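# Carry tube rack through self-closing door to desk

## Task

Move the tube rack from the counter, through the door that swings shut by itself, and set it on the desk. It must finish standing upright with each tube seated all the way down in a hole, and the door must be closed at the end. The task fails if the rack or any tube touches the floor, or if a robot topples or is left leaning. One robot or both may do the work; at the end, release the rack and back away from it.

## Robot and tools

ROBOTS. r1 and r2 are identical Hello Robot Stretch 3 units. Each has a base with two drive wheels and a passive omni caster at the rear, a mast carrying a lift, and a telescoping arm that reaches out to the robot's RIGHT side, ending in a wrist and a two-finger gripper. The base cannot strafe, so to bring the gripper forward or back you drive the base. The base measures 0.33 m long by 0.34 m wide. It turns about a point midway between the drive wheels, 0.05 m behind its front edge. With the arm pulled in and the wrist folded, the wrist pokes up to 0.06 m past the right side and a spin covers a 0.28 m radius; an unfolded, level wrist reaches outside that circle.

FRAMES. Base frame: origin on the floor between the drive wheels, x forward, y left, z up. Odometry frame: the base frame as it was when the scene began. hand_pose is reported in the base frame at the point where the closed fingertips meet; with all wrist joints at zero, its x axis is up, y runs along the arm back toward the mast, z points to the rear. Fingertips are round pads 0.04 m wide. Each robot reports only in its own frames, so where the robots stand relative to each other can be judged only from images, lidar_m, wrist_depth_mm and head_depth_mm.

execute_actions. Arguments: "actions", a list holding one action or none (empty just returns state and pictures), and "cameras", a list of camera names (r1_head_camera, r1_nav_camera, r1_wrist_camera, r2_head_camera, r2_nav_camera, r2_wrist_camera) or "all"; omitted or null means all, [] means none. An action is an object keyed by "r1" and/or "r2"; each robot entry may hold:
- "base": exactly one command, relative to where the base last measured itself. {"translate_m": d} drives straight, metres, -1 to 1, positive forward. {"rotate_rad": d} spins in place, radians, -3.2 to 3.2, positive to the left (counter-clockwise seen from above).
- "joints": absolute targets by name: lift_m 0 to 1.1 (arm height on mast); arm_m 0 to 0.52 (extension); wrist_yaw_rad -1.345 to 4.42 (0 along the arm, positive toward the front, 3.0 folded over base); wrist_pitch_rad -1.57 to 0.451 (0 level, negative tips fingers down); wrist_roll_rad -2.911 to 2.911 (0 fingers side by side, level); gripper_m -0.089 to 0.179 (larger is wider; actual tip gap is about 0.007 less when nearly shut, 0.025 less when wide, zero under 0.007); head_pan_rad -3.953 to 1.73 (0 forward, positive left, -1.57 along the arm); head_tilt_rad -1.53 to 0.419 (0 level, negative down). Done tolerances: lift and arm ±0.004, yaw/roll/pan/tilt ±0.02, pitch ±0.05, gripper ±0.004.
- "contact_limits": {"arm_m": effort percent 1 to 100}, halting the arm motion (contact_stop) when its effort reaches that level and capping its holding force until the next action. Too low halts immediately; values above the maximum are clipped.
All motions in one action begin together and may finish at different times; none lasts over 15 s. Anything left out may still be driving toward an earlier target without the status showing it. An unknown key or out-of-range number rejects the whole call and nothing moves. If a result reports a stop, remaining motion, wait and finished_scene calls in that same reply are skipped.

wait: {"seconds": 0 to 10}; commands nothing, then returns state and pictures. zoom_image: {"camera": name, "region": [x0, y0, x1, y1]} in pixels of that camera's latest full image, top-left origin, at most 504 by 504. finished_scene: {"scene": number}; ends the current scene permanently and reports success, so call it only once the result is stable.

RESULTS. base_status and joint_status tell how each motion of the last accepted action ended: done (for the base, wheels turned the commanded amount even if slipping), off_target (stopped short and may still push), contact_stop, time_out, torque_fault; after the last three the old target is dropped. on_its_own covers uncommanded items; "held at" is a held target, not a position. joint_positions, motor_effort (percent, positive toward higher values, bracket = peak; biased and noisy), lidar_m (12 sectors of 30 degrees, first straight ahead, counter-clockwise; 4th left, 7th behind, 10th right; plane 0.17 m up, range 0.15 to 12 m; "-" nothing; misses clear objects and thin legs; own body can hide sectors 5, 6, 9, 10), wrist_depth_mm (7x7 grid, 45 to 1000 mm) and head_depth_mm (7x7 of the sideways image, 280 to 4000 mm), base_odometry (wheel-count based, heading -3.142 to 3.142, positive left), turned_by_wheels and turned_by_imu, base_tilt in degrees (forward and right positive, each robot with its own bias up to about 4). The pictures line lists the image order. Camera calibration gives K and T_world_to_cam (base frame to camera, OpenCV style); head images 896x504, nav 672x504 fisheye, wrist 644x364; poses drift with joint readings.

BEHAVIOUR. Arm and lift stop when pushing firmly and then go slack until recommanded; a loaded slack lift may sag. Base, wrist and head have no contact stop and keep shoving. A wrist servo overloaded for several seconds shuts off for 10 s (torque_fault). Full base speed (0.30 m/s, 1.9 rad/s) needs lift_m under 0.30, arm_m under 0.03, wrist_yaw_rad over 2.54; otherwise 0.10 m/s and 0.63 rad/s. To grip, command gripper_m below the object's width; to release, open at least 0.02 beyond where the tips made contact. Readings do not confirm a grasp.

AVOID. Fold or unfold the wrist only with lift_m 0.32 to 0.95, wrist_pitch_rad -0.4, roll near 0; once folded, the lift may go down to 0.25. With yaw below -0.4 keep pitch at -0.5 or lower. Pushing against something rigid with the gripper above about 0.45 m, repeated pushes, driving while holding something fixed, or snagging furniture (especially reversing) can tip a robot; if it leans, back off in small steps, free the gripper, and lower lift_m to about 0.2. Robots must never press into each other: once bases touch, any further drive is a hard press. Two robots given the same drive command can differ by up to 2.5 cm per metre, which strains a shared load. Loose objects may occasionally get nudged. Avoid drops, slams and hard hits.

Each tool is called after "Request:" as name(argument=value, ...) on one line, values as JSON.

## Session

Request:
execute_actions(actions=[], cameras=["r1_nav_camera","r2_nav_camera"])

Scene clock: 0.00 s.
r1.base_odometry: x=+0.000 y=+0.000 heading=+0.000 (m, m, rad; r1's odometry frame)
r1.turned_by_wheels: +0.000 (rad since the last result)
r1.turned_by_imu: +0.000 (rad since the last result)
r1.base_tilt: forward=+1.4 right=+0.3 (deg)
r1.lidar_m: 1.65 1.05 0.70 0.65 0.66 0.77 0.71 0.72 0.92 1.95 2.00 2.53
r1.head_depth_mm: 1937 3113 3145 3117 2468 2511 2222 / 2062 2961 3098 3113 2495 2509 2227 / 2067 3065 3091 3075 2466 2463 2226 / 2060 3012 3045 3081 2458 2485 2123 / 2074 2994 2971 3007 2427 2442 2186 / 2086 2976 2973 2987 2416 2433 2221 / 2105 2633 2656 2666 2707 2711 2212
r1.base_status: not commanded
r1.joint_positions: lift_m=+0.575 arm_m=+0.002 wrist_yaw_rad=+2.823 wrist_pitch_rad=-0.574 wrist_roll_rad=+0.017 gripper_m=+0.037 head_pan_rad=-0.017 head_tilt_rad=+0.004
r1.joint_status: not commanded
r1.motor_effort: left_wheel=+0 right_wheel=+1 lift_m=+27 arm_m=+0 wrist_yaw_rad=+0 wrist_pitch_rad=+7 wrist_roll_rad=+0 gripper_m=+0 head_pan_rad=+1 head_tilt_rad=+2 (%)
r1.hand_pose: x=+0.0420 y=+0.0450 z=+0.5539 quat_wxyz=(+0.306, +0.706, +0.088, +0.632) (m; r1's base frame)
r1.wrist_depth_mm: - 602 649 735 834 962 - / - 665 743 818 973 - - / - 753 812 940 - - - / 714 - 910 - 967 981 944 / 791 826 874 849 837 844 824 / 749 744 - 722 723 728 727 / 670 666 - 662 667 650 652
r2.base_odometry: x=+0.000 y=+0.000 heading=+0.000 (m, m, rad; r2's odometry frame)
r2.turned_by_wheels: +0.000 (rad since the last result)
r2.turned_by_imu: +0.000 (rad since the last result)
r2.base_tilt: forward=-1.2 right=+0.0 (deg)
r2.lidar_m: 2.41 2.25 1.99 1.41 0.85 0.75 0.76 0.72 0.63 0.63 0.75 1.38
r2.head_depth_mm: 1899 2200 2192 2183 2214 2196 2038 / 1902 2276 2257 2258 2272 2265 2139 / 1903 2325 2340 2349 2344 2341 2139 / 1900 2380 2395 2414 2410 2433 2142 / 1899 2481 2492 2491 2509 2508 2135 / 1894 2562 2550 2570 2583 2589 2128 / 1878 2617 2647 2666 2697 2673 2142
r2.base_status: not commanded
r2.joint_positions: lift_m=+0.568 arm_m=+0.002 wrist_yaw_rad=+2.987 wrist_pitch_rad=-0.395 wrist_roll_rad=+0.019 gripper_m=+0.037 head_pan_rad=+0.018 head_tilt_rad=+0.004
r2.joint_status: not commanded
r2.motor_effort: left_wheel=-1 right_wheel=+1 lift_m=+29 arm_m=+0 wrist_yaw_rad=+0 wrist_pitch_rad=+6 wrist_roll_rad=+0 gripper_m=+0 head_pan_rad=-1 head_tilt_rad=+1 (%)
r2.hand_pose: x=+0.0137 y=+0.0775 z=+0.5859 quat_wxyz=(+0.193, +0.708, +0.083, +0.674) (m; r2's base frame)
r2.wrist_depth_mm: 762 - - - - - - / 781 - - - - - - / 811 - - - - - - / 863 - - - - - - / 884 - - - - - - / 878 876 - 923 934 920 897 / 787 786 762 782 755 780 797
pictures: r1_nav_camera (sideways: a quarter turn counterclockwise sets it upright), r2_nav_camera (sideways: a quarter turn counterclockwise sets it upright)
camera_calibration (this result's frames):
r1_nav_camera: T_world_to_cam=[[-0.0461096, -0.0159333, 0.998809, -1.26015], [0.0285362, -0.999486, -0.0146267, 0.0738313], [0.998529, 0.0278278, 0.0465406, -0.105838], [0, 0, 0, 1]] pos_world=[0.0454701, 0.0566601, 1.26466]
r2_nav_camera: T_world_to_cam=[[0.0127976, 0.0316169, 0.999418, -1.25939], [0.0618764, -0.997609, 0.0307673, 0.0142241], [0.998002, 0.0614467, -0.0147233, -0.0366731], [0, 0, 0, 1]] pos_world=[0.0518368, 0.0562614, 1.25768]
Images, in order (width x height): r1_nav_camera 672x504, r2_nav_camera 672x504.

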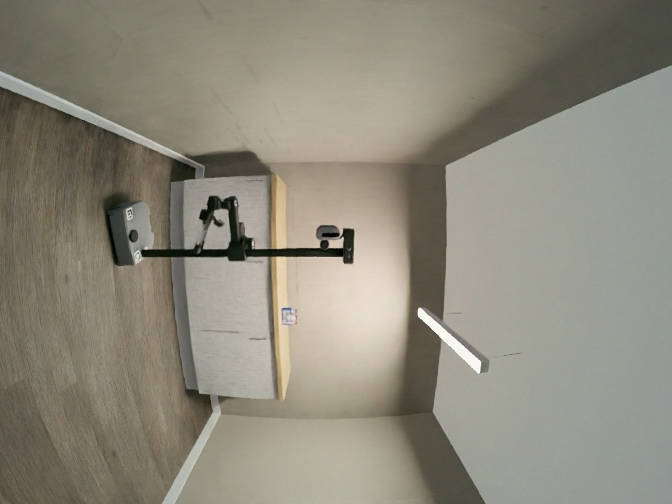

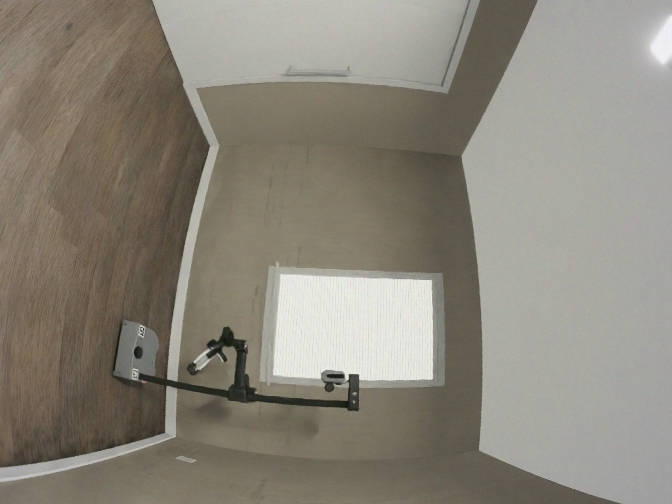

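Request:
execute_actions(actions=[{"r1":{"base":{"rotate_rad":-1.38},"joints":{"wrist_pitch_rad":-0.4,"lift_m":0.75,"head_tilt_rad":-0.3}},"r2":{"base":{"rotate_rad":-1.38},"joints":{"lift_m":0.75,"head_pan_rad":-1.57,"head_tilt_rad":-0.6,"wrist_yaw_rad":1.5,"gripper_m":0.179}}}], cameras=["r1_nav_camera"])

Request:
execute_actions(actions=[{"r1":{"base":{"translate_m":1.0},"joints":{"wrist_yaw_rad":0,"lift_m":0.95,"gripper_m":0.11}},"r2":{"base":{"translate_m":-0.86},"joints":{"lift_m":1.0,"wrist_pitch_rad":-0.2,"wrist_roll_rad":0.03}}}], cameras=["r1_nav_camera"])

Request:
execute_actions(actions=[{"r1":{"base":{"translate_m":0.09},"joints":{"wrist_pitch_rad":-0.5}},"r2":{"base":{"rotate_rad":-0.485},"joints":{"wrist_yaw_rad":0}}}], cameras=["r1_head_camera","r2_head_camera","r2_wrist_camera"])

Scene clock: 23.47 s.
r1.base_odometry: x=+0.000 y=+0.000 heading=-1.380 (m, m, rad; r1's odometry frame)
r1.turned_by_wheels: -1.380 (rad since the last result)
r1.turned_by_imu: -1.366 (rad since the last result)
r1.base_tilt: forward=+1.4 right=+0.4 (deg)
r1.lidar_m: 1.96 2.12 2.48 1.58 0.85 0.66 0.65 0.70 0.72 0.71 0.76 1.12
r1.head_depth_mm: 1666 1753 1862 1945 2099 1916 1528 / 1686 1788 1885 2015 2155 1910 1525 / 1712 1799 1908 2033 2194 1913 1519 / 1727 1805 1923 2065 2224 1916 1519 / 1754 1857 1966 2100 2245 1922 1512 / 1769 1900 2009 2159 2308 1922 1516 / 1792 1900 2039 2174 2303 1922 1518
r1.base_status: done
r1.joint_positions: lift_m=+0.750 arm_m=+0.002 wrist_yaw_rad=+2.823 wrist_pitch_rad=-0.420 wrist_roll_rad=+0.017 gripper_m=+0.037 head_pan_rad=-0.017 head_tilt_rad=-0.296
r1.joint_status: all done
r1.motor_effort: left_wheel=+1(4) right_wheel=+0(3) lift_m=+35(36) arm_m=+0(0) wrist_yaw_rad=+1(0) wrist_pitch_rad=+10(12) wrist_roll_rad=+0(0) gripper_m=+0(0) head_pan_rad=+0(1) head_tilt_rad=-1(23) (%)
r1.hand_pose: x=+0.0488 y=+0.0659 z=+0.7617 quat_wxyz=(+0.256, +0.712, +0.034, +0.654) (m; r1's base frame)
r1.wrist_depth_mm: - - - - - - - / - - - - - - - / - - - - - - - / - - - - - - - / 945 - - - - - - / 990 - - - - - - / 901 932 910 908 892 920 919
r2.base_odometry: x=+0.000 y=+0.000 heading=-1.380 (m, m, rad; r2's odometry frame)
r2.turned_by_wheels: -1.380 (rad since the last result)
r2.turned_by_imu: -1.390 (rad since the last result)
r2.base_tilt: forward=-1.2 right=+0.0 (deg)
r2.lidar_m: 0.65 0.88 1.54 2.47 2.08 1.99 1.10 0.79 0.75 0.78 0.66 0.63
r2.head_depth_mm: 1112 1212 932 803 908 1041 1212 / 1164 1257 931 854 970 1121 1235 / 1212 1327 924 910 1039 1216 1266 / 1173 1307 979 979 1134 1360 1236 / 983 1078 1189 1318 1483 1425 1210 / 846 914 993 1088 1200 1321 1209 / 743 797 857 923 1004 1101 1159
r2.base_status: done
r2.joint_positions: lift_m=+0.749 arm_m=+0.002 wrist_yaw_rad=+1.502 wrist_pitch_rad=-0.395 wrist_roll_rad=+0.019 gripper_m=+0.179 head_pan_rad=-1.563 head_tilt_rad=-0.592
r2.joint_status: all done
r2.motor_effort: left_wheel=+1(3) right_wheel=-1(3) lift_m=+41(41) arm_m=+0(0) wrist_yaw_rad=-2(2) wrist_pitch_rad=+6(5) wrist_roll_rad=+0(0) gripper_m=+0(91) head_pan_rad=-3(39) head_tilt_rad=-5(41) (%)
r2.hand_pose: x=+0.2054 y=-0.1629 z=+0.7673 quat_wxyz=(+0.598, +0.578, -0.418, +0.366) (m; r2's base frame)
r2.wrist_depth_mm: 697 608 537 489 443 404 370 / 781 657 583 516 466 431 393 / 871 741 629 559 510 454 419 / - 827 708 609 547 490 442 / - 952 795 678 596 524 477 / - - 887 762 645 583 508 / - 993 945 837 719 634 531
pictures: r1_nav_camera (sideways: a quarter turn counterclockwise sets it upright)
camera_calibration (this result's frames):
r1_nav_camera: T_world_to_cam=[[0.251259, -0.0208548, 0.967695, -1.22107], [0.0222008, -0.999381, -0.0273021, 0.0903635], [0.967665, 0.0283435, -0.25064, 0.281207], [0, 0, 0, 1]] pos_world=[0.0326849, 0.0568719, 1.25457]
Images, in order (width x height): r1_nav_camera 672x504.

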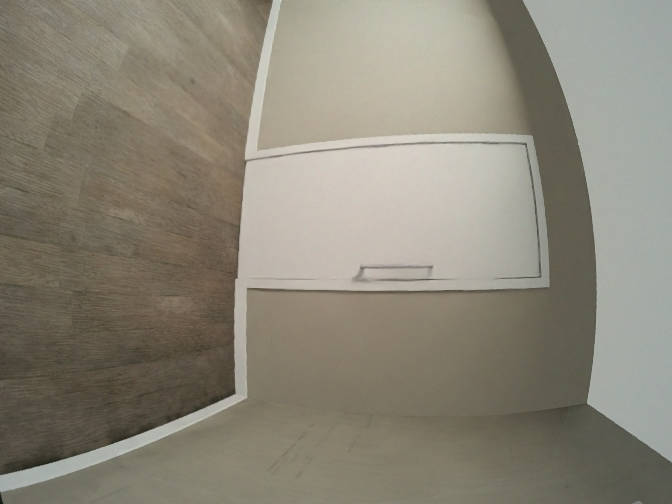

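Scene clock: 34.43 s.
r1.base_odometry: x=+0.190 y=-0.982 heading=-1.380 (m, m, rad; r1's odometry frame)
r1.turned_by_wheels: +0.000 (rad since the last result)
r1.turned_by_imu: +0.009 (rad since the last result)
r1.base_tilt: forward=+1.4 right=+0.3 (deg)
r1.lidar_m: 0.98 1.06 1.57 1.90 2.12 1.66 1.64 1.05 0.82 0.81 0.87 1.00
r1.head_depth_mm: 805 847 897 952 1014 1088 1170 / 810 858 909 966 1032 1111 1196 / 823 868 925 975 1045 1123 1215 / 840 881 926 981 1071 1153 1245 / 853 901 957 1022 1091 1174 1280 / 864 913 967 1039 1116 1199 1300 / 875 927 986 1055 1135 1225 1329
r1.base_status: done
r1.joint_positions: lift_m=+0.950 arm_m=+0.002 wrist_yaw_rad=+0.003 wrist_pitch_rad=-0.420 wrist_roll_rad=+0.017 gripper_m=+0.110 head_pan_rad=-0.017 head_tilt_rad=-0.296
r1.joint_status: all done
r1.motor_effort: left_wheel=+0(6) right_wheel=+0(3) lift_m=+35(37) arm_m=+0(0) wrist_yaw_rad=-2(3) wrist_pitch_rad=+10(10) wrist_roll_rad=+0(0) gripper_m=+0(100) head_pan_rad=+0(0) head_tilt_rad=-1(1) (%)
r1.hand_pose: x=-0.0208 y=-0.3710 z=+0.9618 quat_wxyz=(+0.686, +0.147, -0.697, -0.148) (m; r1's base frame)
r1.wrist_depth_mm: 583 552 529 513 502 480 467 / 637 610 591 582 548 519 512 / 726 681 662 631 614 566 540 / 814 775 746 721 684 649 626 / 973 911 827 805 767 711 713 / - - - 965 897 - 795 / - - - - - - 904
r2.base_odometry: x=-0.163 y=+0.844 heading=-1.380 (m, m, rad; r2's odometry frame)
r2.turned_by_wheels: +0.000 (rad since the last result)
r2.turned_by_imu: +0.002 (rad since the last result)
r2.base_tilt: forward=-1.2 right=+0.1 (deg)
r2.lidar_m: 1.44 1.93 1.87 1.79 1.29 1.23 0.49 0.36 0.34 0.35 0.47 1.39
r2.head_depth_mm: 767 838 901 - - 430 521 / 800 877 923 601 - - 597 / 836 924 924 722 - - 662 / 879 971 922 690 518 - 752 / 921 1021 917 660 520 581 - / 971 1086 914 659 549 634 - / 1023 1157 912 657 550 - -
r2.base_status: done
r2.joint_positions: lift_m=+0.999 arm_m=+0.002 wrist_yaw_rad=+1.502 wrist_pitch_rad=-0.222 wrist_roll_rad=+0.025 gripper_m=+0.179 head_pan_rad=-1.563 head_tilt_rad=-0.592
r2.joint_status: all done
r2.motor_effort: left_wheel=+0(3) right_wheel=-1(3) lift_m=+41(43) arm_m=+0(0) wrist_yaw_rad=-2(1) wrist_pitch_rad=+9(10) wrist_roll_rad=+3(4) gripper_m=+0(1) head_pan_rad=-3(3) head_tilt_rad=-4(5) (%)
r2.hand_pose: x=+0.2227 y=-0.1641 z=+1.0581 quat_wxyz=(+0.562, +0.542, -0.467, +0.415) (m; r2's base frame)
r2.wrist_depth_mm: - - - - - - 925 / - - - - - - - / - - - - - - - / - - - - - - 717 / - - - - - - 599 / - - - - - - 550 / - - - - - - 499
pictures: r1_nav_camera (sideways: a quarter turn counterclockwise sets it upright)
camera_calibration (this result's frames):
r1_nav_camera: T_world_to_cam=[[0.251471, -0.0208583, 0.96764, -1.221], [0.0221952, -0.999381, -0.0273106, 0.0903746], [0.96761, 0.0283448, -0.250852, 0.281483], [0, 0, 0, 1]] pos_world=[0.0326745, 0.0568721, 1.25457]
Images, in order (width x height): r1_nav_camera 672x504.

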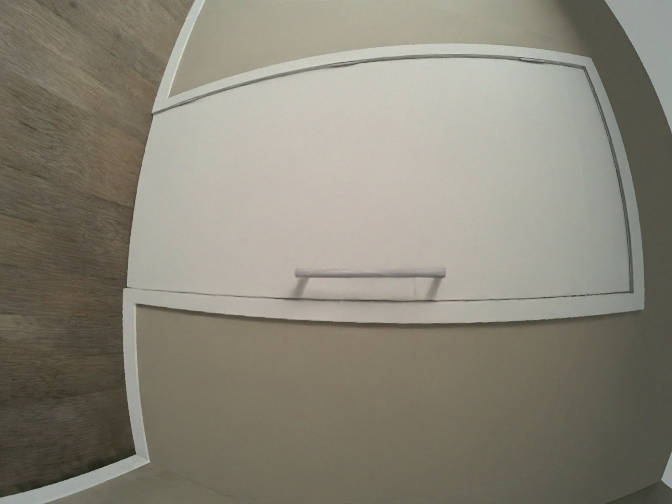

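Scene clock: 36.50 s.
r1.base_odometry: x=+0.207 y=-1.070 heading=-1.380 (m, m, rad; r1's odometry frame)
r1.turned_by_wheels: +0.000 (rad since the last result)
r1.turned_by_imu: +0.001 (rad since the last result)
r1.base_tilt: forward=+1.4 right=+0.3 (deg)
r1.lidar_m: 0.89 0.97 1.43 1.86 2.23 1.75 1.73 1.06 0.83 0.82 0.88 0.91
r1.head_depth_mm: 726 765 810 864 920 984 1060 / 729 776 821 873 937 999 1077 / 750 785 831 885 942 1019 1094 / 759 799 834 887 967 1044 1123 / 772 816 866 923 989 1065 1151 / 783 828 878 938 1008 1082 1176 / 792 842 895 954 1027 1109 1197
r1.base_status: done
r1.joint_positions: lift_m=+0.950 arm_m=+0.002 wrist_yaw_rad=+0.003 wrist_pitch_rad=-0.512 wrist_roll_rad=+0.017 gripper_m=+0.110 head_pan_rad=-0.017 head_tilt_rad=-0.296
r1.joint_status: all done
r1.motor_effort: left_wheel=+0(5) right_wheel=+0(2) lift_m=+35(35) arm_m=+0(0) wrist_yaw_rad=-1(2) wrist_pitch_rad=+6(9) wrist_roll_rad=+0(0) gripper_m=+0(0) head_pan_rad=+0(0) head_tilt_rad=-1(2) (%)
r1.hand_pose: x=-0.0209 y=-0.3585 z=+0.9418 quat_wxyz=(+0.679, +0.179, -0.689, -0.180) (m; r1's base frame)
r1.wrist_depth_mm: 607 583 554 544 531 513 485 / 678 646 628 602 582 561 525 / 804 750 719 695 648 633 597 / 904 860 823 767 740 711 688 / 969 - 955 926 867 799 785 / - - - - - - 918 / 989 - - - - - -
r2.base_odometry: x=-0.163 y=+0.844 heading=-1.865 (m, m, rad; r2's odometry frame)
r2.turned_by_wheels: -0.485 (rad since the last result)
r2.turned_by_imu: -0.488 (rad since the last result)
r2.base_tilt: forward=-1.3 right=+0.0 (deg)
r2.lidar_m: 1.38 1.45 2.01 1.87 1.72 1.27 1.23 0.47 0.35 0.34 0.35 0.49
r2.head_depth_mm: 783 872 935 - - - - / 782 868 924 725 - - - / 782 867 925 - - - - / 780 863 921 - - - 627 / 778 863 918 552 501 459 615 / 776 860 914 586 515 458 612 / 772 858 912 658 513 457 610
r2.base_status: done
r2.joint_positions: lift_m=+0.999 arm_m=+0.002 wrist_yaw_rad=+0.002 wrist_pitch_rad=-0.222 wrist_roll_rad=+0.025 gripper_m=+0.179 head_pan_rad=-1.563 head_tilt_rad=-0.592
r2.joint_status: all done
r2.motor_effort: left_wheel=+0(3) right_wheel=-1(3) lift_m=+41(42) arm_m=+0(0) wrist_yaw_rad=-2(4) wrist_pitch_rad=+9(9) wrist_roll_rad=+2(2) gripper_m=+0(0) head_pan_rad=-3(3) head_tilt_rad=-4(4) (%)
r2.hand_pose: x=-0.0209 y=-0.3917 z=+1.0581 quat_wxyz=(+0.694, +0.078, -0.711, -0.079) (m; r2's base frame)
r2.wrist_depth_mm: 635 632 634 635 644 643 641 / 664 660 675 675 676 673 678 / 700 694 713 708 721 720 713 / 709 685 685 668 677 663 661 / 499 438 303 488 485 483 479 / 414 297 295 364 381 382 377 / - 306 311 315 313 304 322
pictures: r1_head_camera (sideways: a quarter turn clockwise sets it upright), r2_head_camera (sideways: a quarter turn clockwise sets it upright), r2_wrist_camera
camera_calibration (this result's frames):
r1_head_camera: T_world_to_cam=[[-0.284436, -0.00751655, -0.958666, 1.26412], [-0.0415134, 0.999128, 0.00448322, -0.00053387], [0.957796, 0.0410727, -0.2845, 0.318651], [0, 0, 0, 1]] pos_world=[0.0543358, -0.00305264, 1.30252]
r2_head_camera: T_world_to_cam=[[0.00152564, 0.551791, -0.833981, 1.10462], [0.999925, -0.0109766, -0.00543327, -0.000501135], [-0.0121523, -0.83391, -0.551766, 0.673616], [0, 0, 0, 1]] pos_world=[0.00700182, -0.0477877, 1.29291]
r2_wrist_camera: T_world_to_cam=[[-0.998808, 0.0424527, -0.0240885, 0.0154759], [0.0371679, 0.341599, -0.93911, 1.17163], [-0.0316392, -0.938886, -0.34277, 0.163913], [0, 0, 0, 1]] pos_world=[-0.0229035, -0.24699, 1.15685]
Images, in order (width x height): r1_head_camera 896x504, r2_head_camera 896x504, r2_wrist_camera 644x364.

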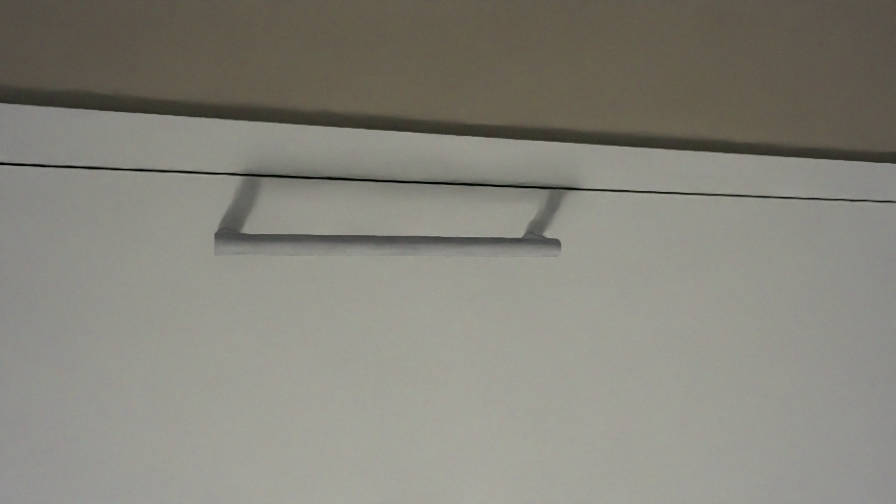

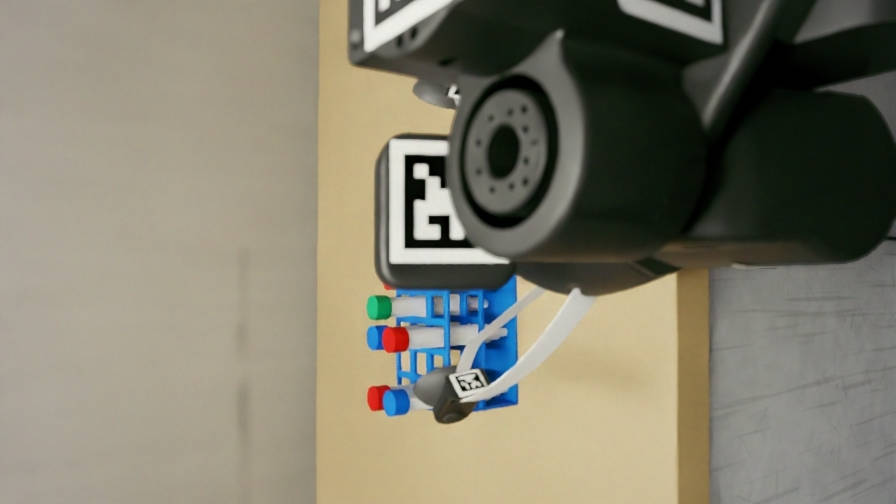

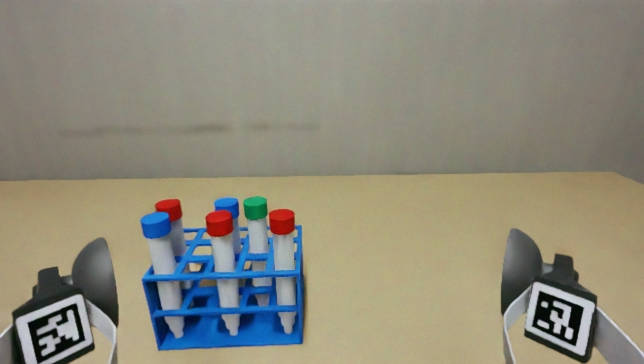

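Request:
execute_actions(actions=[{"r1":{"base":{"rotate_rad":1.87},"joints":{"wrist_yaw_rad":-0.75,"lift_m":1.03,"head_pan_rad":-1.8}},"r2":{"base":{"translate_m":0.07},"joints":{"lift_m":0.9}}}], cameras=["r1_wrist_camera","r1_nav_camera","r2_wrist_camera"])

Scene clock: 57.87 s.
r1.base_odometry: x=+0.207 y=-1.070 heading=+0.490 (m, m, rad; r1's odometry frame)
r1.turned_by_wheels: +1.870 (rad since the last result)
r1.turned_by_imu: +1.851 (rad since the last result)
r1.base_tilt: forward=+1.4 right=+0.3 (deg)
r1.lidar_m: 1.88 1.89 1.73 1.38 0.90 0.82 0.83 0.98 0.89 0.91 1.13 2.27
r1.head_depth_mm: 726 770 815 858 - - - / 744 785 827 865 - - - / 767 802 841 895 961 - - / 781 825 875 931 976 - - / 796 841 896 954 1009 - - / 813 862 918 983 1047 1139 1229 / 832 883 942 1010 1081 1172 1273
r1.base_status: done
r1.joint_positions: lift_m=+1.030 arm_m=+0.002 wrist_yaw_rad=-0.747 wrist_pitch_rad=-0.513 wrist_roll_rad=+0.017 gripper_m=+0.110 head_pan_rad=-1.793 head_tilt_rad=-0.296
r1.joint_status: all done
r1.motor_effort: left_wheel=-1(6) right_wheel=+2(5) lift_m=+35(36) arm_m=+0(0) wrist_yaw_rad=-2(2) wrist_pitch_rad=+7(6) wrist_roll_rad=+0(0) gripper_m=+0(0) head_pan_rad=-2(34) head_tilt_rad=-1(2) (%)
r1.hand_pose: x=-0.1652 y=-0.3020 z=+1.0216 quat_wxyz=(+0.565, -0.086, -0.707, -0.416) (m; r1's base frame)
r1.wrist_depth_mm: 514 546 611 672 728 827 722 / 565 596 665 728 822 919 744 / 610 656 741 818 933 - 771 / 687 760 817 957 - - 796 / 778 833 973 - - - 860 / 870 935 - - - - 853 / 970 - - - - - 864
r2.base_odometry: x=-0.184 y=+0.777 heading=-1.865 (m, m, rad; r2's odometry frame)
r2.turned_by_wheels: +0.000 (rad since the last result)
r2.turned_by_imu: +0.002 (rad since the last result)
r2.base_tilt: forward=-1.3 right=+0.1 (deg)
r2.lidar_m: 1.32 1.38 1.90 2.00 1.82 1.35 1.30 0.48 0.35 0.34 0.36 0.49
r2.head_depth_mm: 785 871 928 669 521 - - / 784 869 927 667 511 - - / 783 867 923 593 553 - - / 780 865 923 570 552 - - / 778 863 918 578 517 462 617 / 777 861 914 658 507 460 614 / 776 859 910 658 514 458 614
r2.base_status: done
r2.joint_positions: lift_m=+0.901 arm_m=+0.002 wrist_yaw_rad=+0.002 wrist_pitch_rad=-0.222 wrist_roll_rad=+0.025 gripper_m=+0.179 head_pan_rad=-1.563 head_tilt_rad=-0.592
r2.joint_status: all done
r2.motor_effort: left_wheel=+1(4) right_wheel=-1(3) lift_m=+14(35) arm_m=+0(0) wrist_yaw_rad=-2(2) wrist_pitch_rad=+9(9) wrist_roll_rad=+2(2) gripper_m=+0(0) head_pan_rad=-4(3) head_tilt_rad=-5(5) (%)
r2.hand_pose: x=-0.0211 y=-0.3917 z=+0.9595 quat_wxyz=(+0.694, +0.078, -0.711, -0.079) (m; r2's base frame)
r2.wrist_depth_mm: 623 639 627 644 644 656 654 / 659 677 666 665 675 672 693 / 686 699 598 266 669 652 641 / 414 412 278 262 375 397 399 / 298 295 279 279 278 290 290 / - 232 230 229 228 229 226 / - 190 188 189 189 182 194
pictures: r1_nav_camera (sideways: a quarter turn counterclockwise sets it upright), r1_wrist_camera, r2_wrist_camera
camera_calibration (this result's frames):
r1_nav_camera: T_world_to_cam=[[-0.0717844, -0.241963, 0.967626, -1.21901], [-0.982852, 0.182362, -0.0273127, 0.0965082], [-0.16985, -0.952994, -0.250905, 0.28849], [0, 0, 0, 1]] pos_world=[0.0563473, -0.037626, 1.25457]
r1_wrist_camera: T_world_to_cam=[[-0.740602, 0.670877, -0.0378576, 0.120996], [0.470332, 0.477328, -0.742257, 1.01085], [-0.479893, -0.567523, -0.669045, 0.59851], [0, 0, 0, 1]] pos_world=[-0.0986068, -0.224015, 1.15532]
r2_wrist_camera: T_world_to_cam=[[-0.998788, 0.0429067, -0.0240957, 0.0131747], [0.0373248, 0.341431, -0.939165, 1.07904], [-0.0320695, -0.938927, -0.342619, 0.129933], [0, 0, 0, 1]] pos_world=[-0.0229493, -0.246986, 1.05823]
Images, in order (width x height): r1_nav_camera 672x504, r1_wrist_camera 644x364, r2_wrist_camera 644x364.

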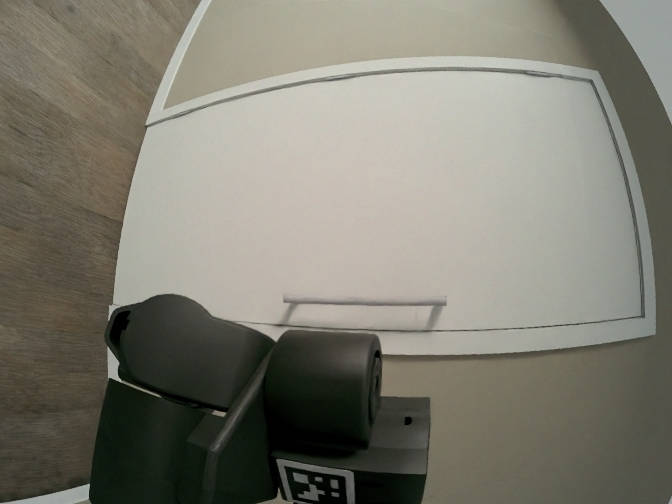

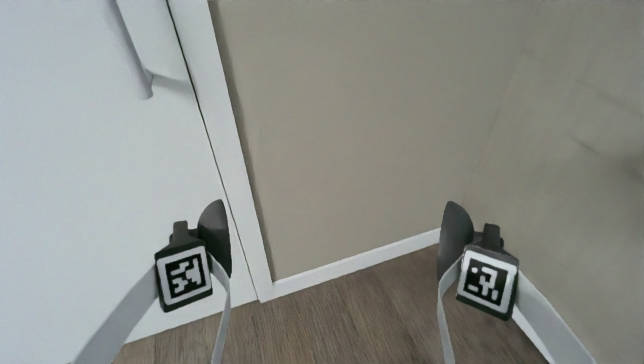

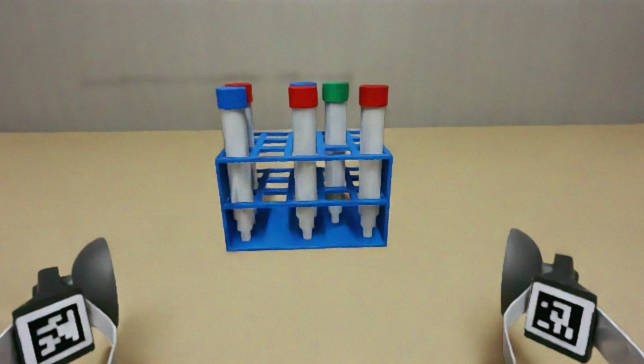

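Request:
execute_actions(actions=[{"r1":{"joints":{"arm_m":0.43}},"r2":{"joints":{"lift_m":0.895,"arm_m":0.1}}}], cameras=["r1_wrist_camera","r2_wrist_camera"])

Scene clock: 65.90 s.
r1.base_odometry: x=+0.207 y=-1.070 heading=+0.490 (m, m, rad; r1's odometry frame)
r1.turned_by_wheels: +0.000 (rad since the last result)
r1.turned_by_imu: +0.000 (rad since the last result)
r1.base_tilt: forward=+1.4 right=+0.4 (deg)
r1.lidar_m: 1.88 1.89 1.73 1.38 0.89 0.82 0.82 0.98 0.89 0.91 1.13 2.28
r1.head_depth_mm: 728 770 816 - - 987 1057 / 743 781 820 - 949 1000 1077 / 766 800 833 911 970 1038 1115 / 778 823 855 926 997 1069 1157 / 798 845 879 - 1027 1098 1188 / 815 860 917 988 1054 1134 1233 / 833 881 940 1005 1086 1173 1268
r1.base_status: not commanded
r1.joint_positions: lift_m=+1.030 arm_m=+0.430 wrist_yaw_rad=-0.748 wrist_pitch_rad=-0.513 wrist_roll_rad=+0.017 gripper_m=+0.110 head_pan_rad=-1.793 head_tilt_rad=-0.296
r1.joint_status: all done
r1.motor_effort: left_wheel=-2(2) right_wheel=+2(2) lift_m=+35(35) arm_m=+3(2) wrist_yaw_rad=-1(2) wrist_pitch_rad=+7(7) wrist_roll_rad=+0(0) gripper_m=+0(0) head_pan_rad=-2(2) head_tilt_rad=+0(1) (%)
r1.hand_pose: x=-0.1653 y=-0.7296 z=+1.0216 quat_wxyz=(+0.565, -0.086, -0.707, -0.417) (m; r1's base frame)
r1.wrist_depth_mm: 206 219 234 262 282 329 371 / 222 241 260 291 319 374 430 / 246 264 291 324 371 435 520 / 271 294 326 374 435 526 649 / 301 333 387 436 508 685 880 / 336 365 456 521 654 - - / 386 461 533 667 857 - -
r2.base_odometry: x=-0.184 y=+0.777 heading=-1.865 (m, m, rad; r2's odometry frame)
r2.turned_by_wheels: +0.000 (rad since the last result)
r2.turned_by_imu: +0.002 (rad since the last result)
r2.base_tilt: forward=-1.2 right=+0.1 (deg)
r2.lidar_m: 1.32 1.38 1.91 2.00 1.83 1.35 1.30 0.47 0.35 0.34 0.36 0.49
r2.head_depth_mm: 784 868 927 697 - - 651 / 783 869 925 695 - - 626 / 781 867 921 578 - - 622 / 780 864 922 553 - 521 620 / 780 865 917 576 500 461 617 / 777 859 914 660 515 460 615 / 776 861 910 657 513 459 612
r2.base_status: not commanded
r2.joint_positions: lift_m=+0.896 arm_m=+0.100 wrist_yaw_rad=+0.001 wrist_pitch_rad=-0.222 wrist_roll_rad=+0.026 gripper_m=+0.179 head_pan_rad=-1.563 head_tilt_rad=-0.592
r2.joint_status: all done
r2.motor_effort: left_wheel=+0(1) right_wheel=-1(1) lift_m=+14(12) arm_m=+2(5) wrist_yaw_rad=-1(2) wrist_pitch_rad=+9(9) wrist_roll_rad=+2(2) gripper_m=+0(0) head_pan_rad=-3(3) head_tilt_rad=-5(4) (%)
r2.hand_pose: x=-0.0212 y=-0.4894 z=+0.9545 quat_wxyz=(+0.694, +0.078, -0.711, -0.079) (m; r2's base frame)
r2.wrist_depth_mm: 543 550 550 553 547 561 566 / 576 576 575 571 583 590 592 / 593 589 514 167 507 601 604 / 400 395 173 180 184 386 387 / 287 271 168 188 169 280 280 / - 213 175 199 183 220 220 / - 183 179 178 179 174 186
pictures: r1_wrist_camera, r2_wrist_camera
camera_calibration (this result's frames):
r1_wrist_camera: T_world_to_cam=[[-0.739955, 0.67159, -0.0378584, 0.408416], [0.470836, 0.476927, -0.742195, 1.21476], [-0.480395, -0.567016, -0.669114, 0.356089], [0, 0, 0, 1]] pos_world=[-0.0986798, -0.651732, 1.15532]
r2_wrist_camera: T_world_to_cam=[[-0.998757, 0.0435172, -0.0242894, 0.0175897], [0.0377156, 0.341408, -0.939158, 1.10769], [-0.032577, -0.938907, -0.342625, 0.0365411], [0, 0, 0, 1]] pos_world=[-0.0230188, -0.344629, 1.05324]
Images, in order (width x height): r1_wrist_camera 644x364, r2_wrist_camera 644x364.

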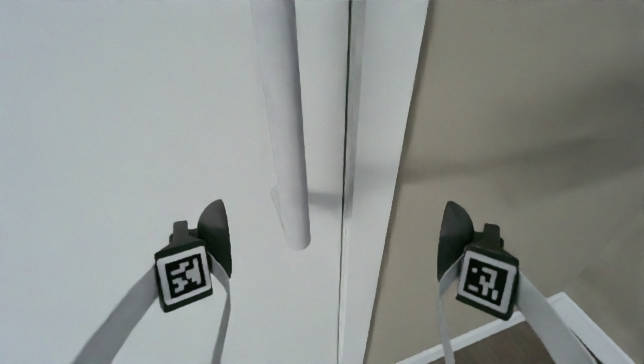

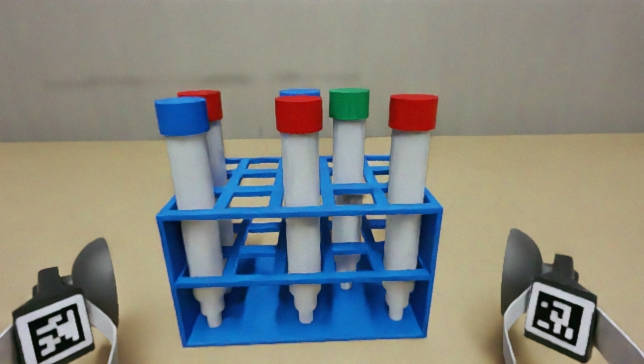

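Request:
execute_actions(actions=[{"r1":{"base":{"translate_m":-0.04},"joints":{"arm_m":0.515}},"r2":{"base":{"translate_m":0.004},"joints":{"arm_m":0.145}}}], cameras=["r1_wrist_camera","r2_wrist_camera"])

Scene clock: 70.23 s.
r1.base_odometry: x=+0.172 y=-1.089 heading=+0.490 (m, m, rad; r1's odometry frame)
r1.turned_by_wheels: +0.000 (rad since the last result)
r1.turned_by_imu: +0.000 (rad since the last result)
r1.base_tilt: forward=+1.4 right=+0.3 (deg)
r1.lidar_m: 1.92 1.90 1.74 1.32 0.85 0.78 0.79 0.97 0.87 0.89 1.11 2.24
r1.head_depth_mm: 719 759 802 - - 964 1038 / 725 764 805 - 932 989 1063 / 753 791 826 896 951 1013 1090 / 764 804 845 910 975 1055 1138 / 782 827 862 953 1003 1081 1168 / 799 849 903 970 1033 1116 1205 / 817 864 922 988 1064 1153 1252
r1.base_status: done
r1.joint_positions: lift_m=+1.030 arm_m=+0.515 wrist_yaw_rad=-0.748 wrist_pitch_rad=-0.513 wrist_roll_rad=+0.017 gripper_m=+0.110 head_pan_rad=-1.793 head_tilt_rad=-0.296
r1.joint_status: all done
r1.motor_effort: left_wheel=-1(3) right_wheel=+2(1) lift_m=+35(35) arm_m=+3(4) wrist_yaw_rad=-1(1) wrist_pitch_rad=+6(7) wrist_roll_rad=+0(0) gripper_m=+0(0) head_pan_rad=-2(2) head_tilt_rad=-2(0) (%)
r1.hand_pose: x=-0.1653 y=-0.8146 z=+1.0216 quat_wxyz=(+0.565, -0.086, -0.707, -0.417) (m; r1's base frame)
r1.wrist_depth_mm: 133 141 154 97 181 195 239 / 144 154 169 109 203 236 275 / 157 169 189 124 229 279 332 / 173 188 211 145 263 335 410 / 193 212 246 256 312 425 551 / 219 234 291 294 387 - 834 / 247 297 341 414 555 853 -
r2.base_odometry: x=-0.185 y=+0.774 heading=-1.865 (m, m, rad; r2's odometry frame)
r2.turned_by_wheels: +0.000 (rad since the last result)
r2.turned_by_imu: +0.001 (rad since the last result)
r2.base_tilt: forward=-1.2 right=+0.1 (deg)
r2.lidar_m: 1.31 1.37 1.90 2.04 1.82 1.35 1.31 0.48 0.35 0.34 0.36 0.50
r2.head_depth_mm: 785 870 931 727 - 519 640 / 783 868 925 757 - 517 627 / 780 866 924 536 - 516 622 / 781 865 919 - - 513 619 / 777 865 918 607 516 461 617 / 774 863 913 659 514 460 615 / 774 860 909 657 513 459 613
r2.base_status: done
r2.joint_positions: lift_m=+0.896 arm_m=+0.145 wrist_yaw_rad=+0.001 wrist_pitch_rad=-0.222 wrist_roll_rad=+0.026 gripper_m=+0.179 head_pan_rad=-1.563 head_tilt_rad=-0.592
r2.joint_status: all done
r2.motor_effort: left_wheel=+1(5) right_wheel=-1(3) lift_m=+13(13) arm_m=+2(3) wrist_yaw_rad=-1(1) wrist_pitch_rad=+9(9) wrist_roll_rad=+2(2) gripper_m=+0(0) head_pan_rad=-3(3) head_tilt_rad=-5(4) (%)
r2.hand_pose: x=-0.0212 y=-0.5344 z=+0.9545 quat_wxyz=(+0.694, +0.078, -0.711, -0.079) (m; r2's base frame)
r2.wrist_depth_mm: 507 501 511 509 514 517 523 / 532 528 537 533 539 540 548 / 556 106 553 103 132 555 560 / 402 106 185 111 137 360 381 / 287 113 141 120 132 279 277 / - 114 147 121 124 117 219 / - 123 136 127 129 138 188
pictures: r1_wrist_camera, r2_wrist_camera
camera_calibration (this result's frames):
r1_wrist_camera: T_world_to_cam=[[-0.739952, 0.671594, -0.0378585, 0.465505], [0.47084, 0.476926, -0.742194, 1.2553], [-0.480397, -0.567013, -0.669115, 0.307897], [0, 0, 0, 1]] pos_world=[-0.0986803, -0.736732, 1.15531]
r2_wrist_camera: T_world_to_cam=[[-0.998757, 0.0435348, -0.024293, 0.0195568], [0.0377249, 0.341407, -0.939158, 1.12305], [-0.0325923, -0.938907, -0.342625, -0.00571374], [0, 0, 0, 1]] pos_world=[-0.0230208, -0.389634, 1.05324]
Images, in order (width x height): r1_wrist_camera 644x364, r2_wrist_camera 644x364.

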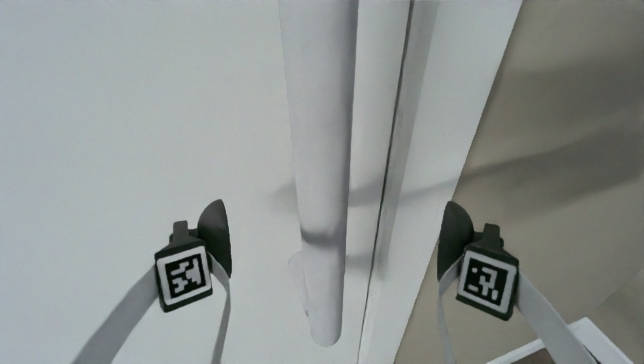

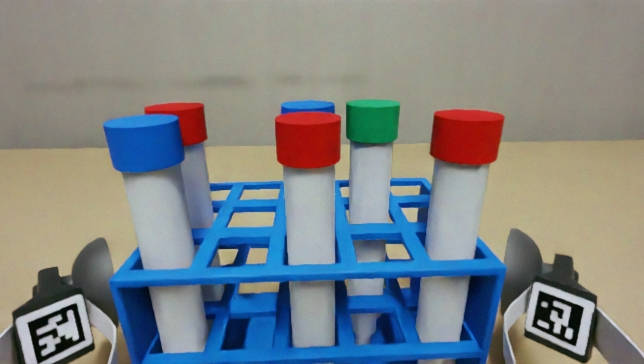

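Request:
execute_actions(actions=[{"r1":{"base":{"translate_m":-0.052},"joints":{"arm_m":0.52,"wrist_yaw_rad":-0.55,"wrist_pitch_rad":-0.44}},"r2":{"joints":{"gripper_m":0.09}}}], cameras=["r1_wrist_camera","r2_wrist_camera"])

Scene clock: 76.97 s.
r1.base_odometry: x=+0.126 y=-1.113 heading=+0.490 (m, m, rad; r1's odometry frame)
r1.turned_by_wheels: +0.000 (rad since the last result)
r1.turned_by_imu: +0.000 (rad since the last result)
r1.base_tilt: forward=+1.4 right=+0.4 (deg)
r1.lidar_m: 1.96 1.92 1.76 1.24 0.80 0.73 0.74 0.92 0.86 0.86 1.08 2.20
r1.head_depth_mm: 706 741 782 - - 945 1014 / 714 755 795 - 915 967 1041 / 728 766 796 873 921 992 1076 / 749 786 816 894 956 1029 1111 / 763 809 842 934 982 1061 1142 / 783 828 881 945 1009 1087 1185 / 799 847 901 965 1038 1122 1221
r1.base_status: done
r1.joint_positions: lift_m=+1.030 arm_m=+0.520 wrist_yaw_rad=-0.553 wrist_pitch_rad=-0.461 wrist_roll_rad=+0.017 gripper_m=+0.110 head_pan_rad=-1.793 head_tilt_rad=-0.296
r1.joint_status: all done
r1.motor_effort: left_wheel=-2(4) right_wheel=+1(5) lift_m=+35(35) arm_m=+3(3) wrist_yaw_rad=+2(3) wrist_pitch_rad=+11(13) wrist_roll_rad=+0(0) gripper_m=+0(0) head_pan_rad=-2(2) head_tilt_rad=-1(2) (%)
r1.hand_pose: x=-0.1364 y=-0.8508 z=+1.0328 quat_wxyz=(+0.612, -0.035, -0.711, -0.343) (m; r1's base frame)
r1.wrist_depth_mm: 116 120 123 60 135 132 133 / 127 131 135 66 150 146 153 / 139 145 151 74 168 162 186 / 155 161 170 85 188 183 218 / 176 182 194 99 218 226 259 / 200 205 230 120 257 - 320 / 230 258 272 155 307 375 412
r2.base_odometry: x=-0.185 y=+0.774 heading=-1.865 (m, m, rad; r2's odometry frame)
r2.turned_by_wheels: +0.000 (rad since the last result)
r2.turned_by_imu: +0.001 (rad since the last result)
r2.base_tilt: forward=-1.2 right=+0.1 (deg)
r2.lidar_m: 1.32 1.37 1.90 2.09 1.83 1.35 1.31 0.48 0.35 0.34 0.36 0.50
r2.head_depth_mm: 784 870 931 727 - 520 641 / 782 868 927 757 - 518 625 / 781 869 922 559 - 515 621 / 780 865 923 - - 513 620 / 777 865 918 611 516 461 618 / 779 862 912 659 515 460 615 / 775 859 908 657 514 458 613
r2.base_status: not commanded
r2.joint_positions: lift_m=+0.896 arm_m=+0.145 wrist_yaw_rad=+0.001 wrist_pitch_rad=-0.222 wrist_roll_rad=+0.026 gripper_m=+0.091 head_pan_rad=-1.563 head_tilt_rad=-0.592
r2.joint_status: all done
r2.motor_effort: left_wheel=+1(1) right_wheel=+0(1) lift_m=+14(14) arm_m=+2(2) wrist_yaw_rad=-1(1) wrist_pitch_rad=+9(8) wrist_roll_rad=+2(2) gripper_m=-20(100) head_pan_rad=-3(3) head_tilt_rad=-5(4) (%)
r2.hand_pose: x=-0.0212 y=-0.5344 z=+0.9545 quat_wxyz=(+0.694, +0.078, -0.711, -0.079) (m; r2's base frame)
r2.wrist_depth_mm: 508 505 506 507 513 514 520 / 530 538 537 538 547 541 547 / 546 123 550 116 135 563 577 / 403 345 171 148 148 388 383 / 287 270 142 125 127 281 278 / 229 130 159 152 145 137 218 / - 147 143 151 151 175 181
pictures: r1_wrist_camera, r2_wrist_camera
camera_calibration (this result's frames):
r1_wrist_camera: T_world_to_cam=[[-0.857038, 0.513906, -0.0372401, 0.360822], [0.348791, 0.525439, -0.776053, 1.32688], [-0.379251, -0.678096, -0.629567, 0.18718], [0, 0, 0, 1]] pos_world=[-0.0825764, -0.755697, 1.16101]
r2_wrist_camera: T_world_to_cam=[[-0.998757, 0.043533, -0.0242906, 0.0195542], [0.0377221, 0.341407, -0.939158, 1.12305], [-0.0325914, -0.938907, -0.342625, -0.00571804], [0, 0, 0, 1]] pos_world=[-0.0230205, -0.389638, 1.05324]
Images, in order (width x height): r1_wrist_camera 644x364, r2_wrist_camera 644x364.

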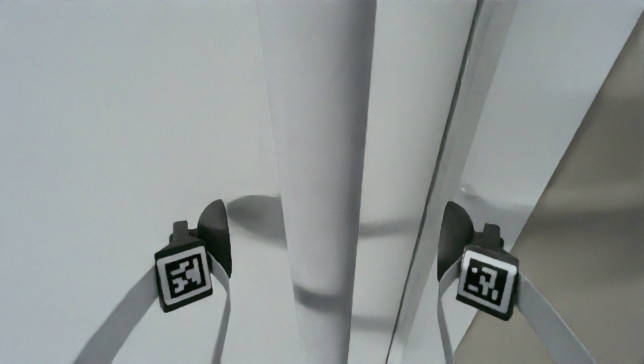

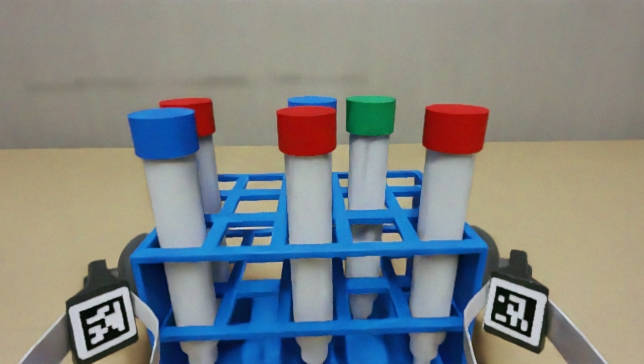

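Request:
execute_actions(actions=[{"r1":{"joints":{"arm_m":0.513,"gripper_m":-0.08}},"r2":{"joints":{"gripper_m":0.085,"lift_m":0.95}}}], cameras=["r1_wrist_camera","r2_wrist_camera"])

Scene clock: 83.13 s.
r1.base_odometry: x=+0.126 y=-1.113 heading=+0.490 (m, m, rad; r1's odometry frame)
r1.turned_by_wheels: +0.001 (rad since the last result)
r1.turned_by_imu: +0.001 (rad since the last result)
r1.base_tilt: forward=+1.4 right=+0.4 (deg)
r1.lidar_m: 1.97 1.92 1.76 1.23 0.80 0.73 0.74 0.92 0.86 0.86 1.09 2.20
r1.head_depth_mm: 702 740 782 - - 942 1014 / 715 753 795 - 913 969 1043 / 731 765 795 878 920 983 1068 / 750 786 816 885 956 1027 1107 / 765 808 843 936 983 1051 1145 / 783 829 879 944 1011 1091 1183 / 800 846 904 962 1038 1119 1226
r1.base_status: not commanded
r1.joint_positions: lift_m=+1.030 arm_m=+0.513 wrist_yaw_rad=-0.533 wrist_pitch_rad=-0.461 wrist_roll_rad=+0.017 gripper_m=-0.073 head_pan_rad=-1.793 head_tilt_rad=-0.296
r1.joint_status: gripper_m off_target (ended at -0.073, target -0.080); the others done
r1.motor_effort: left_wheel=+6(5) right_wheel=-7(8) lift_m=+35(35) arm_m=-2(1) wrist_yaw_rad=-12(12) wrist_pitch_rad=+10(11) wrist_roll_rad=+0(0) gripper_m=-100(100) head_pan_rad=-3(3) head_tilt_rad=-1(2) (%)
r1.hand_pose: x=-0.1327 y=-0.8466 z=+1.0328 quat_wxyz=(+0.616, -0.028, -0.712, -0.337) (m; r1's base frame)
r1.wrist_depth_mm: 123 126 130 66 139 137 136 / 134 138 143 73 155 149 156 / 148 153 159 82 175 166 187 / 165 170 179 93 196 188 219 / 187 193 201 106 221 223 259 / 214 225 232 127 249 285 317 / 250 263 294 173 325 362 403
r2.base_odometry: x=-0.185 y=+0.774 heading=-1.865 (m, m, rad; r2's odometry frame)
r2.turned_by_wheels: +0.000 (rad since the last result)
r2.turned_by_imu: +0.001 (rad since the last result)
r2.base_tilt: forward=-1.2 right=+0.1 (deg)
r2.lidar_m: 1.31 1.37 1.89 2.09 1.83 1.35 1.31 0.47 0.35 0.34 0.36 0.50
r2.head_depth_mm: 783 870 942 - 490 468 629 / 782 870 943 - 482 466 625 / 782 868 934 - 489 464 622 / 778 866 929 - 487 463 620 / 777 863 916 601 516 462 616 / 778 861 916 658 515 460 615 / 775 859 912 657 513 459 613
r2.base_status: not commanded
r2.joint_positions: lift_m=+0.949 arm_m=+0.145 wrist_yaw_rad=+0.001 wrist_pitch_rad=-0.226 wrist_roll_rad=+0.026 gripper_m=+0.086 head_pan_rad=-1.563 head_tilt_rad=-0.592
r2.joint_status: all done
r2.motor_effort: left_wheel=+1(0) right_wheel=+0(1) lift_m=+42(47) arm_m=+2(3) wrist_yaw_rad=-1(1) wrist_pitch_rad=+10(11) wrist_roll_rad=+2(2) gripper_m=-21(52) head_pan_rad=-3(3) head_tilt_rad=-5(4) (%)
r2.hand_pose: x=-0.0212 y=-0.5340 z=+1.0071 quat_wxyz=(+0.694, +0.079, -0.711, -0.081) (m; r2's base frame)
r2.wrist_depth_mm: 504 505 515 508 515 513 517 / 533 538 538 538 541 551 551 / 579 552 555 124 143 568 570 / 540 504 171 153 153 522 523 / 392 369 133 130 133 380 382 / 304 132 162 150 147 136 297 / 261 140 142 144 151 239 247
pictures: r1_wrist_camera, r2_wrist_camera
camera_calibration (this result's frames):
r1_wrist_camera: T_world_to_cam=[[-0.867281, 0.496425, -0.0372249, 0.345742], [0.337943, 0.532197, -0.776248, 1.32791], [-0.365538, -0.685805, -0.629328, 0.186523], [0, 0, 0, 1]] pos_world=[-0.080721, -0.750426, 1.16104]
r2_wrist_camera: T_world_to_cam=[[-0.998757, 0.0436307, -0.0241071, 0.0206842], [0.0377184, 0.345296, -0.937736, 1.17295], [-0.03259, -0.937479, -0.346512, 0.0172823], [0, 0, 0, 1]] pos_world=[-0.0230202, -0.389716, 1.10641]
Images, in order (width x height): r1_wrist_camera 644x364, r2_wrist_camera 644x364.

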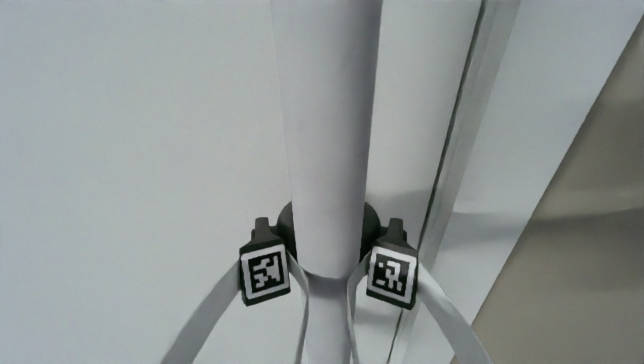

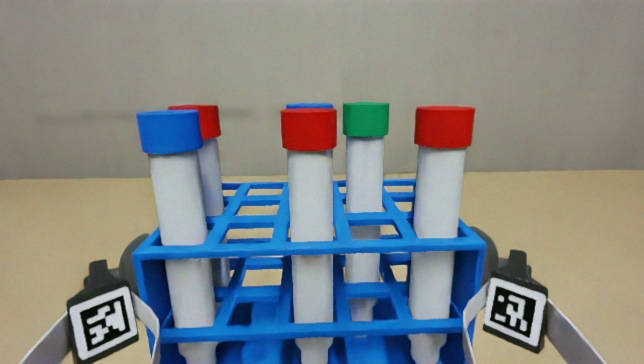

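Request:
execute_actions(actions=[{"r1":{"base":{"translate_m":0.078},"joints":{"arm_m":0.392,"gripper_m":-0.03}},"r2":{"base":{"rotate_rad":1.35},"joints":{"arm_m":0.0,"wrist_yaw_rad":0.5,"head_pan_rad":-0.8,"head_tilt_rad":-0.9}}}], cameras=["r1_wrist_camera","r2_wrist_camera"])

Scene clock: 91.63 s.
r1.base_odometry: x=+0.195 y=-1.077 heading=+0.491 (m, m, rad; r1's odometry frame)
r1.turned_by_wheels: +0.000 (rad since the last result)
r1.turned_by_imu: -0.003 (rad since the last result)
r1.base_tilt: forward=+1.4 right=+0.4 (deg)
r1.lidar_m: 2.02 1.90 1.73 1.37 0.88 0.81 0.81 0.98 0.75 0.76 1.05 2.25
r1.head_depth_mm: 726 765 810 - - 978 1050 / 729 776 812 - 937 998 1069 / 627 661 690 755 808 872 952 / 651 682 668 702 822 892 959 / 680 718 756 - 877 944 1024 / 710 751 799 870 923 1001 1092 / 739 786 843 901 980 1061 1164
r1.base_status: done
r1.joint_positions: lift_m=+1.030 arm_m=+0.393 wrist_yaw_rad=-0.541 wrist_pitch_rad=-0.455 wrist_roll_rad=+0.017 gripper_m=-0.022 head_pan_rad=-1.793 head_tilt_rad=-0.296
r1.joint_status: gripper_m off_target (ended at -0.022, target -0.030); the others done
r1.on_its_own: gripper_m is held at -0.023, not at your -0.030, by its stall guard, which is not easing now
r1.motor_effort: left_wheel=+1(18) right_wheel=-1(24) lift_m=+35(35) arm_m=-5(9) wrist_yaw_rad=-7(26) wrist_pitch_rad=+8(11) wrist_roll_rad=+0(2) gripper_m=-26(50) head_pan_rad=-2(2) head_tilt_rad=-3(0) (%)
r1.hand_pose: x=-0.1345 y=-0.7256 z=+1.0340 quat_wxyz=(+0.615, -0.033, -0.711, -0.338) (m; r1's base frame)
r1.wrist_depth_mm: 139 138 136 67 133 136 302 / 152 152 150 74 147 311 336 / 172 170 168 83 164 360 383 / 194 193 191 95 186 418 440 / 227 222 220 108 213 485 521 / 267 264 261 128 523 590 636 / 325 318 317 174 336 729 834
r2.base_odometry: x=-0.185 y=+0.774 heading=-0.515 (m, m, rad; r2's odometry frame)
r2.turned_by_wheels: +1.350 (rad since the last result)
r2.turned_by_imu: +1.363 (rad since the last result)
r2.base_tilt: forward=-1.2 right=+0.1 (deg)
r2.lidar_m: 2.81 2.01 1.47 1.31 0.62 0.38 0.34 0.34 0.41 0.76 1.32 1.57
r2.head_depth_mm: 1140 1270 376 421 1405 1239 1105 / 1201 1377 1524 1583 1401 1238 1105 / 1271 1459 1724 1613 1400 1234 1104 / 1339 1557 1805 1608 1398 1234 1102 / 1422 1675 1869 1605 1388 1229 1100 / 1523 1809 1886 1602 1391 1227 1097 / 1625 1965 1876 1591 1381 1220 1094
r2.base_status: done
r2.joint_positions: lift_m=+0.949 arm_m=+0.002 wrist_yaw_rad=+0.499 wrist_pitch_rad=-0.226 wrist_roll_rad=+0.026 gripper_m=+0.086 head_pan_rad=-0.807 head_tilt_rad=-0.889
r2.joint_status: all done
joint sent to its limit — the command would take r2.arm_m past its lower limit, so that joint was sent only as far as its limit.
r2.motor_effort: left_wheel=-2(5) right_wheel=+2(4) lift_m=+42(42) arm_m=-2(7) wrist_yaw_rad=+1(5) wrist_pitch_rad=+11(11) wrist_roll_rad=+2(2) gripper_m=-21(21) head_pan_rad=+3(39) head_tilt_rad=-6(33) (%)
r2.hand_pose: x=+0.0955 y=-0.3618 z=+1.0070 quat_wxyz=(+0.692, +0.252, -0.670, +0.093) (m; r2's base frame)
r2.wrist_depth_mm: - - - - 954 903 833 / - - - - - 947 887 / - - - 130 127 981 917 / - - 171 152 136 - 609 / - - 134 130 133 - 590 / - 132 162 150 148 136 583 / - 140 143 144 150 - 524
pictures: r1_wrist_camera, r2_wrist_camera
camera_calibration (this result's frames):
r1_wrist_camera: T_world_to_cam=[[-0.863489, 0.503001, -0.0371128, 0.289284], [0.339905, 0.525983, -0.779619, 1.26429], [-0.372628, -0.685807, -0.625153, 0.264305], [0, 0, 0, 1]] pos_world=[-0.0814568, -0.629242, 1.16163]
r2_wrist_camera: T_world_to_cam=[[-0.898249, -0.438825, -0.024118, -0.0544315], [-0.131901, 0.321528, -0.937668, 1.11658], [0.419227, -0.839078, -0.346694, 0.175141], [0, 0, 0, 1]] pos_world=[0.024961, -0.23594, 1.10639]
Images, in order (width x height): r1_wrist_camera 644x364, r2_wrist_camera 644x364.

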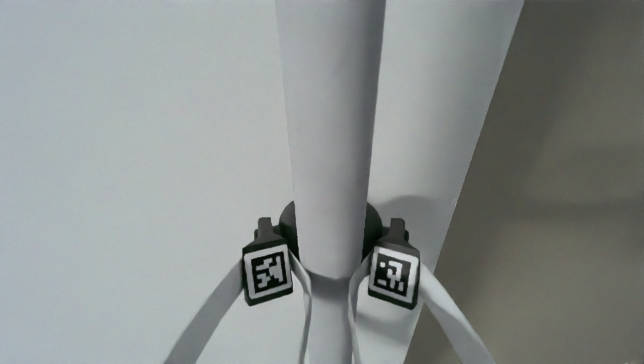

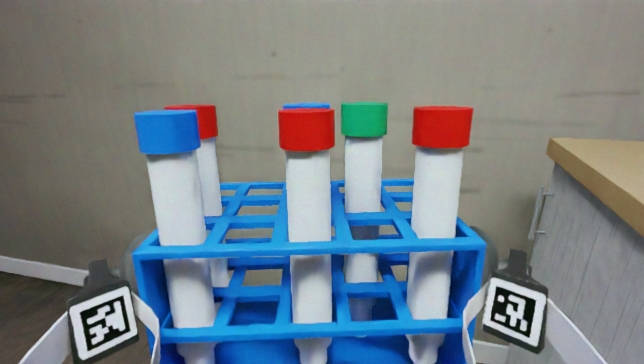

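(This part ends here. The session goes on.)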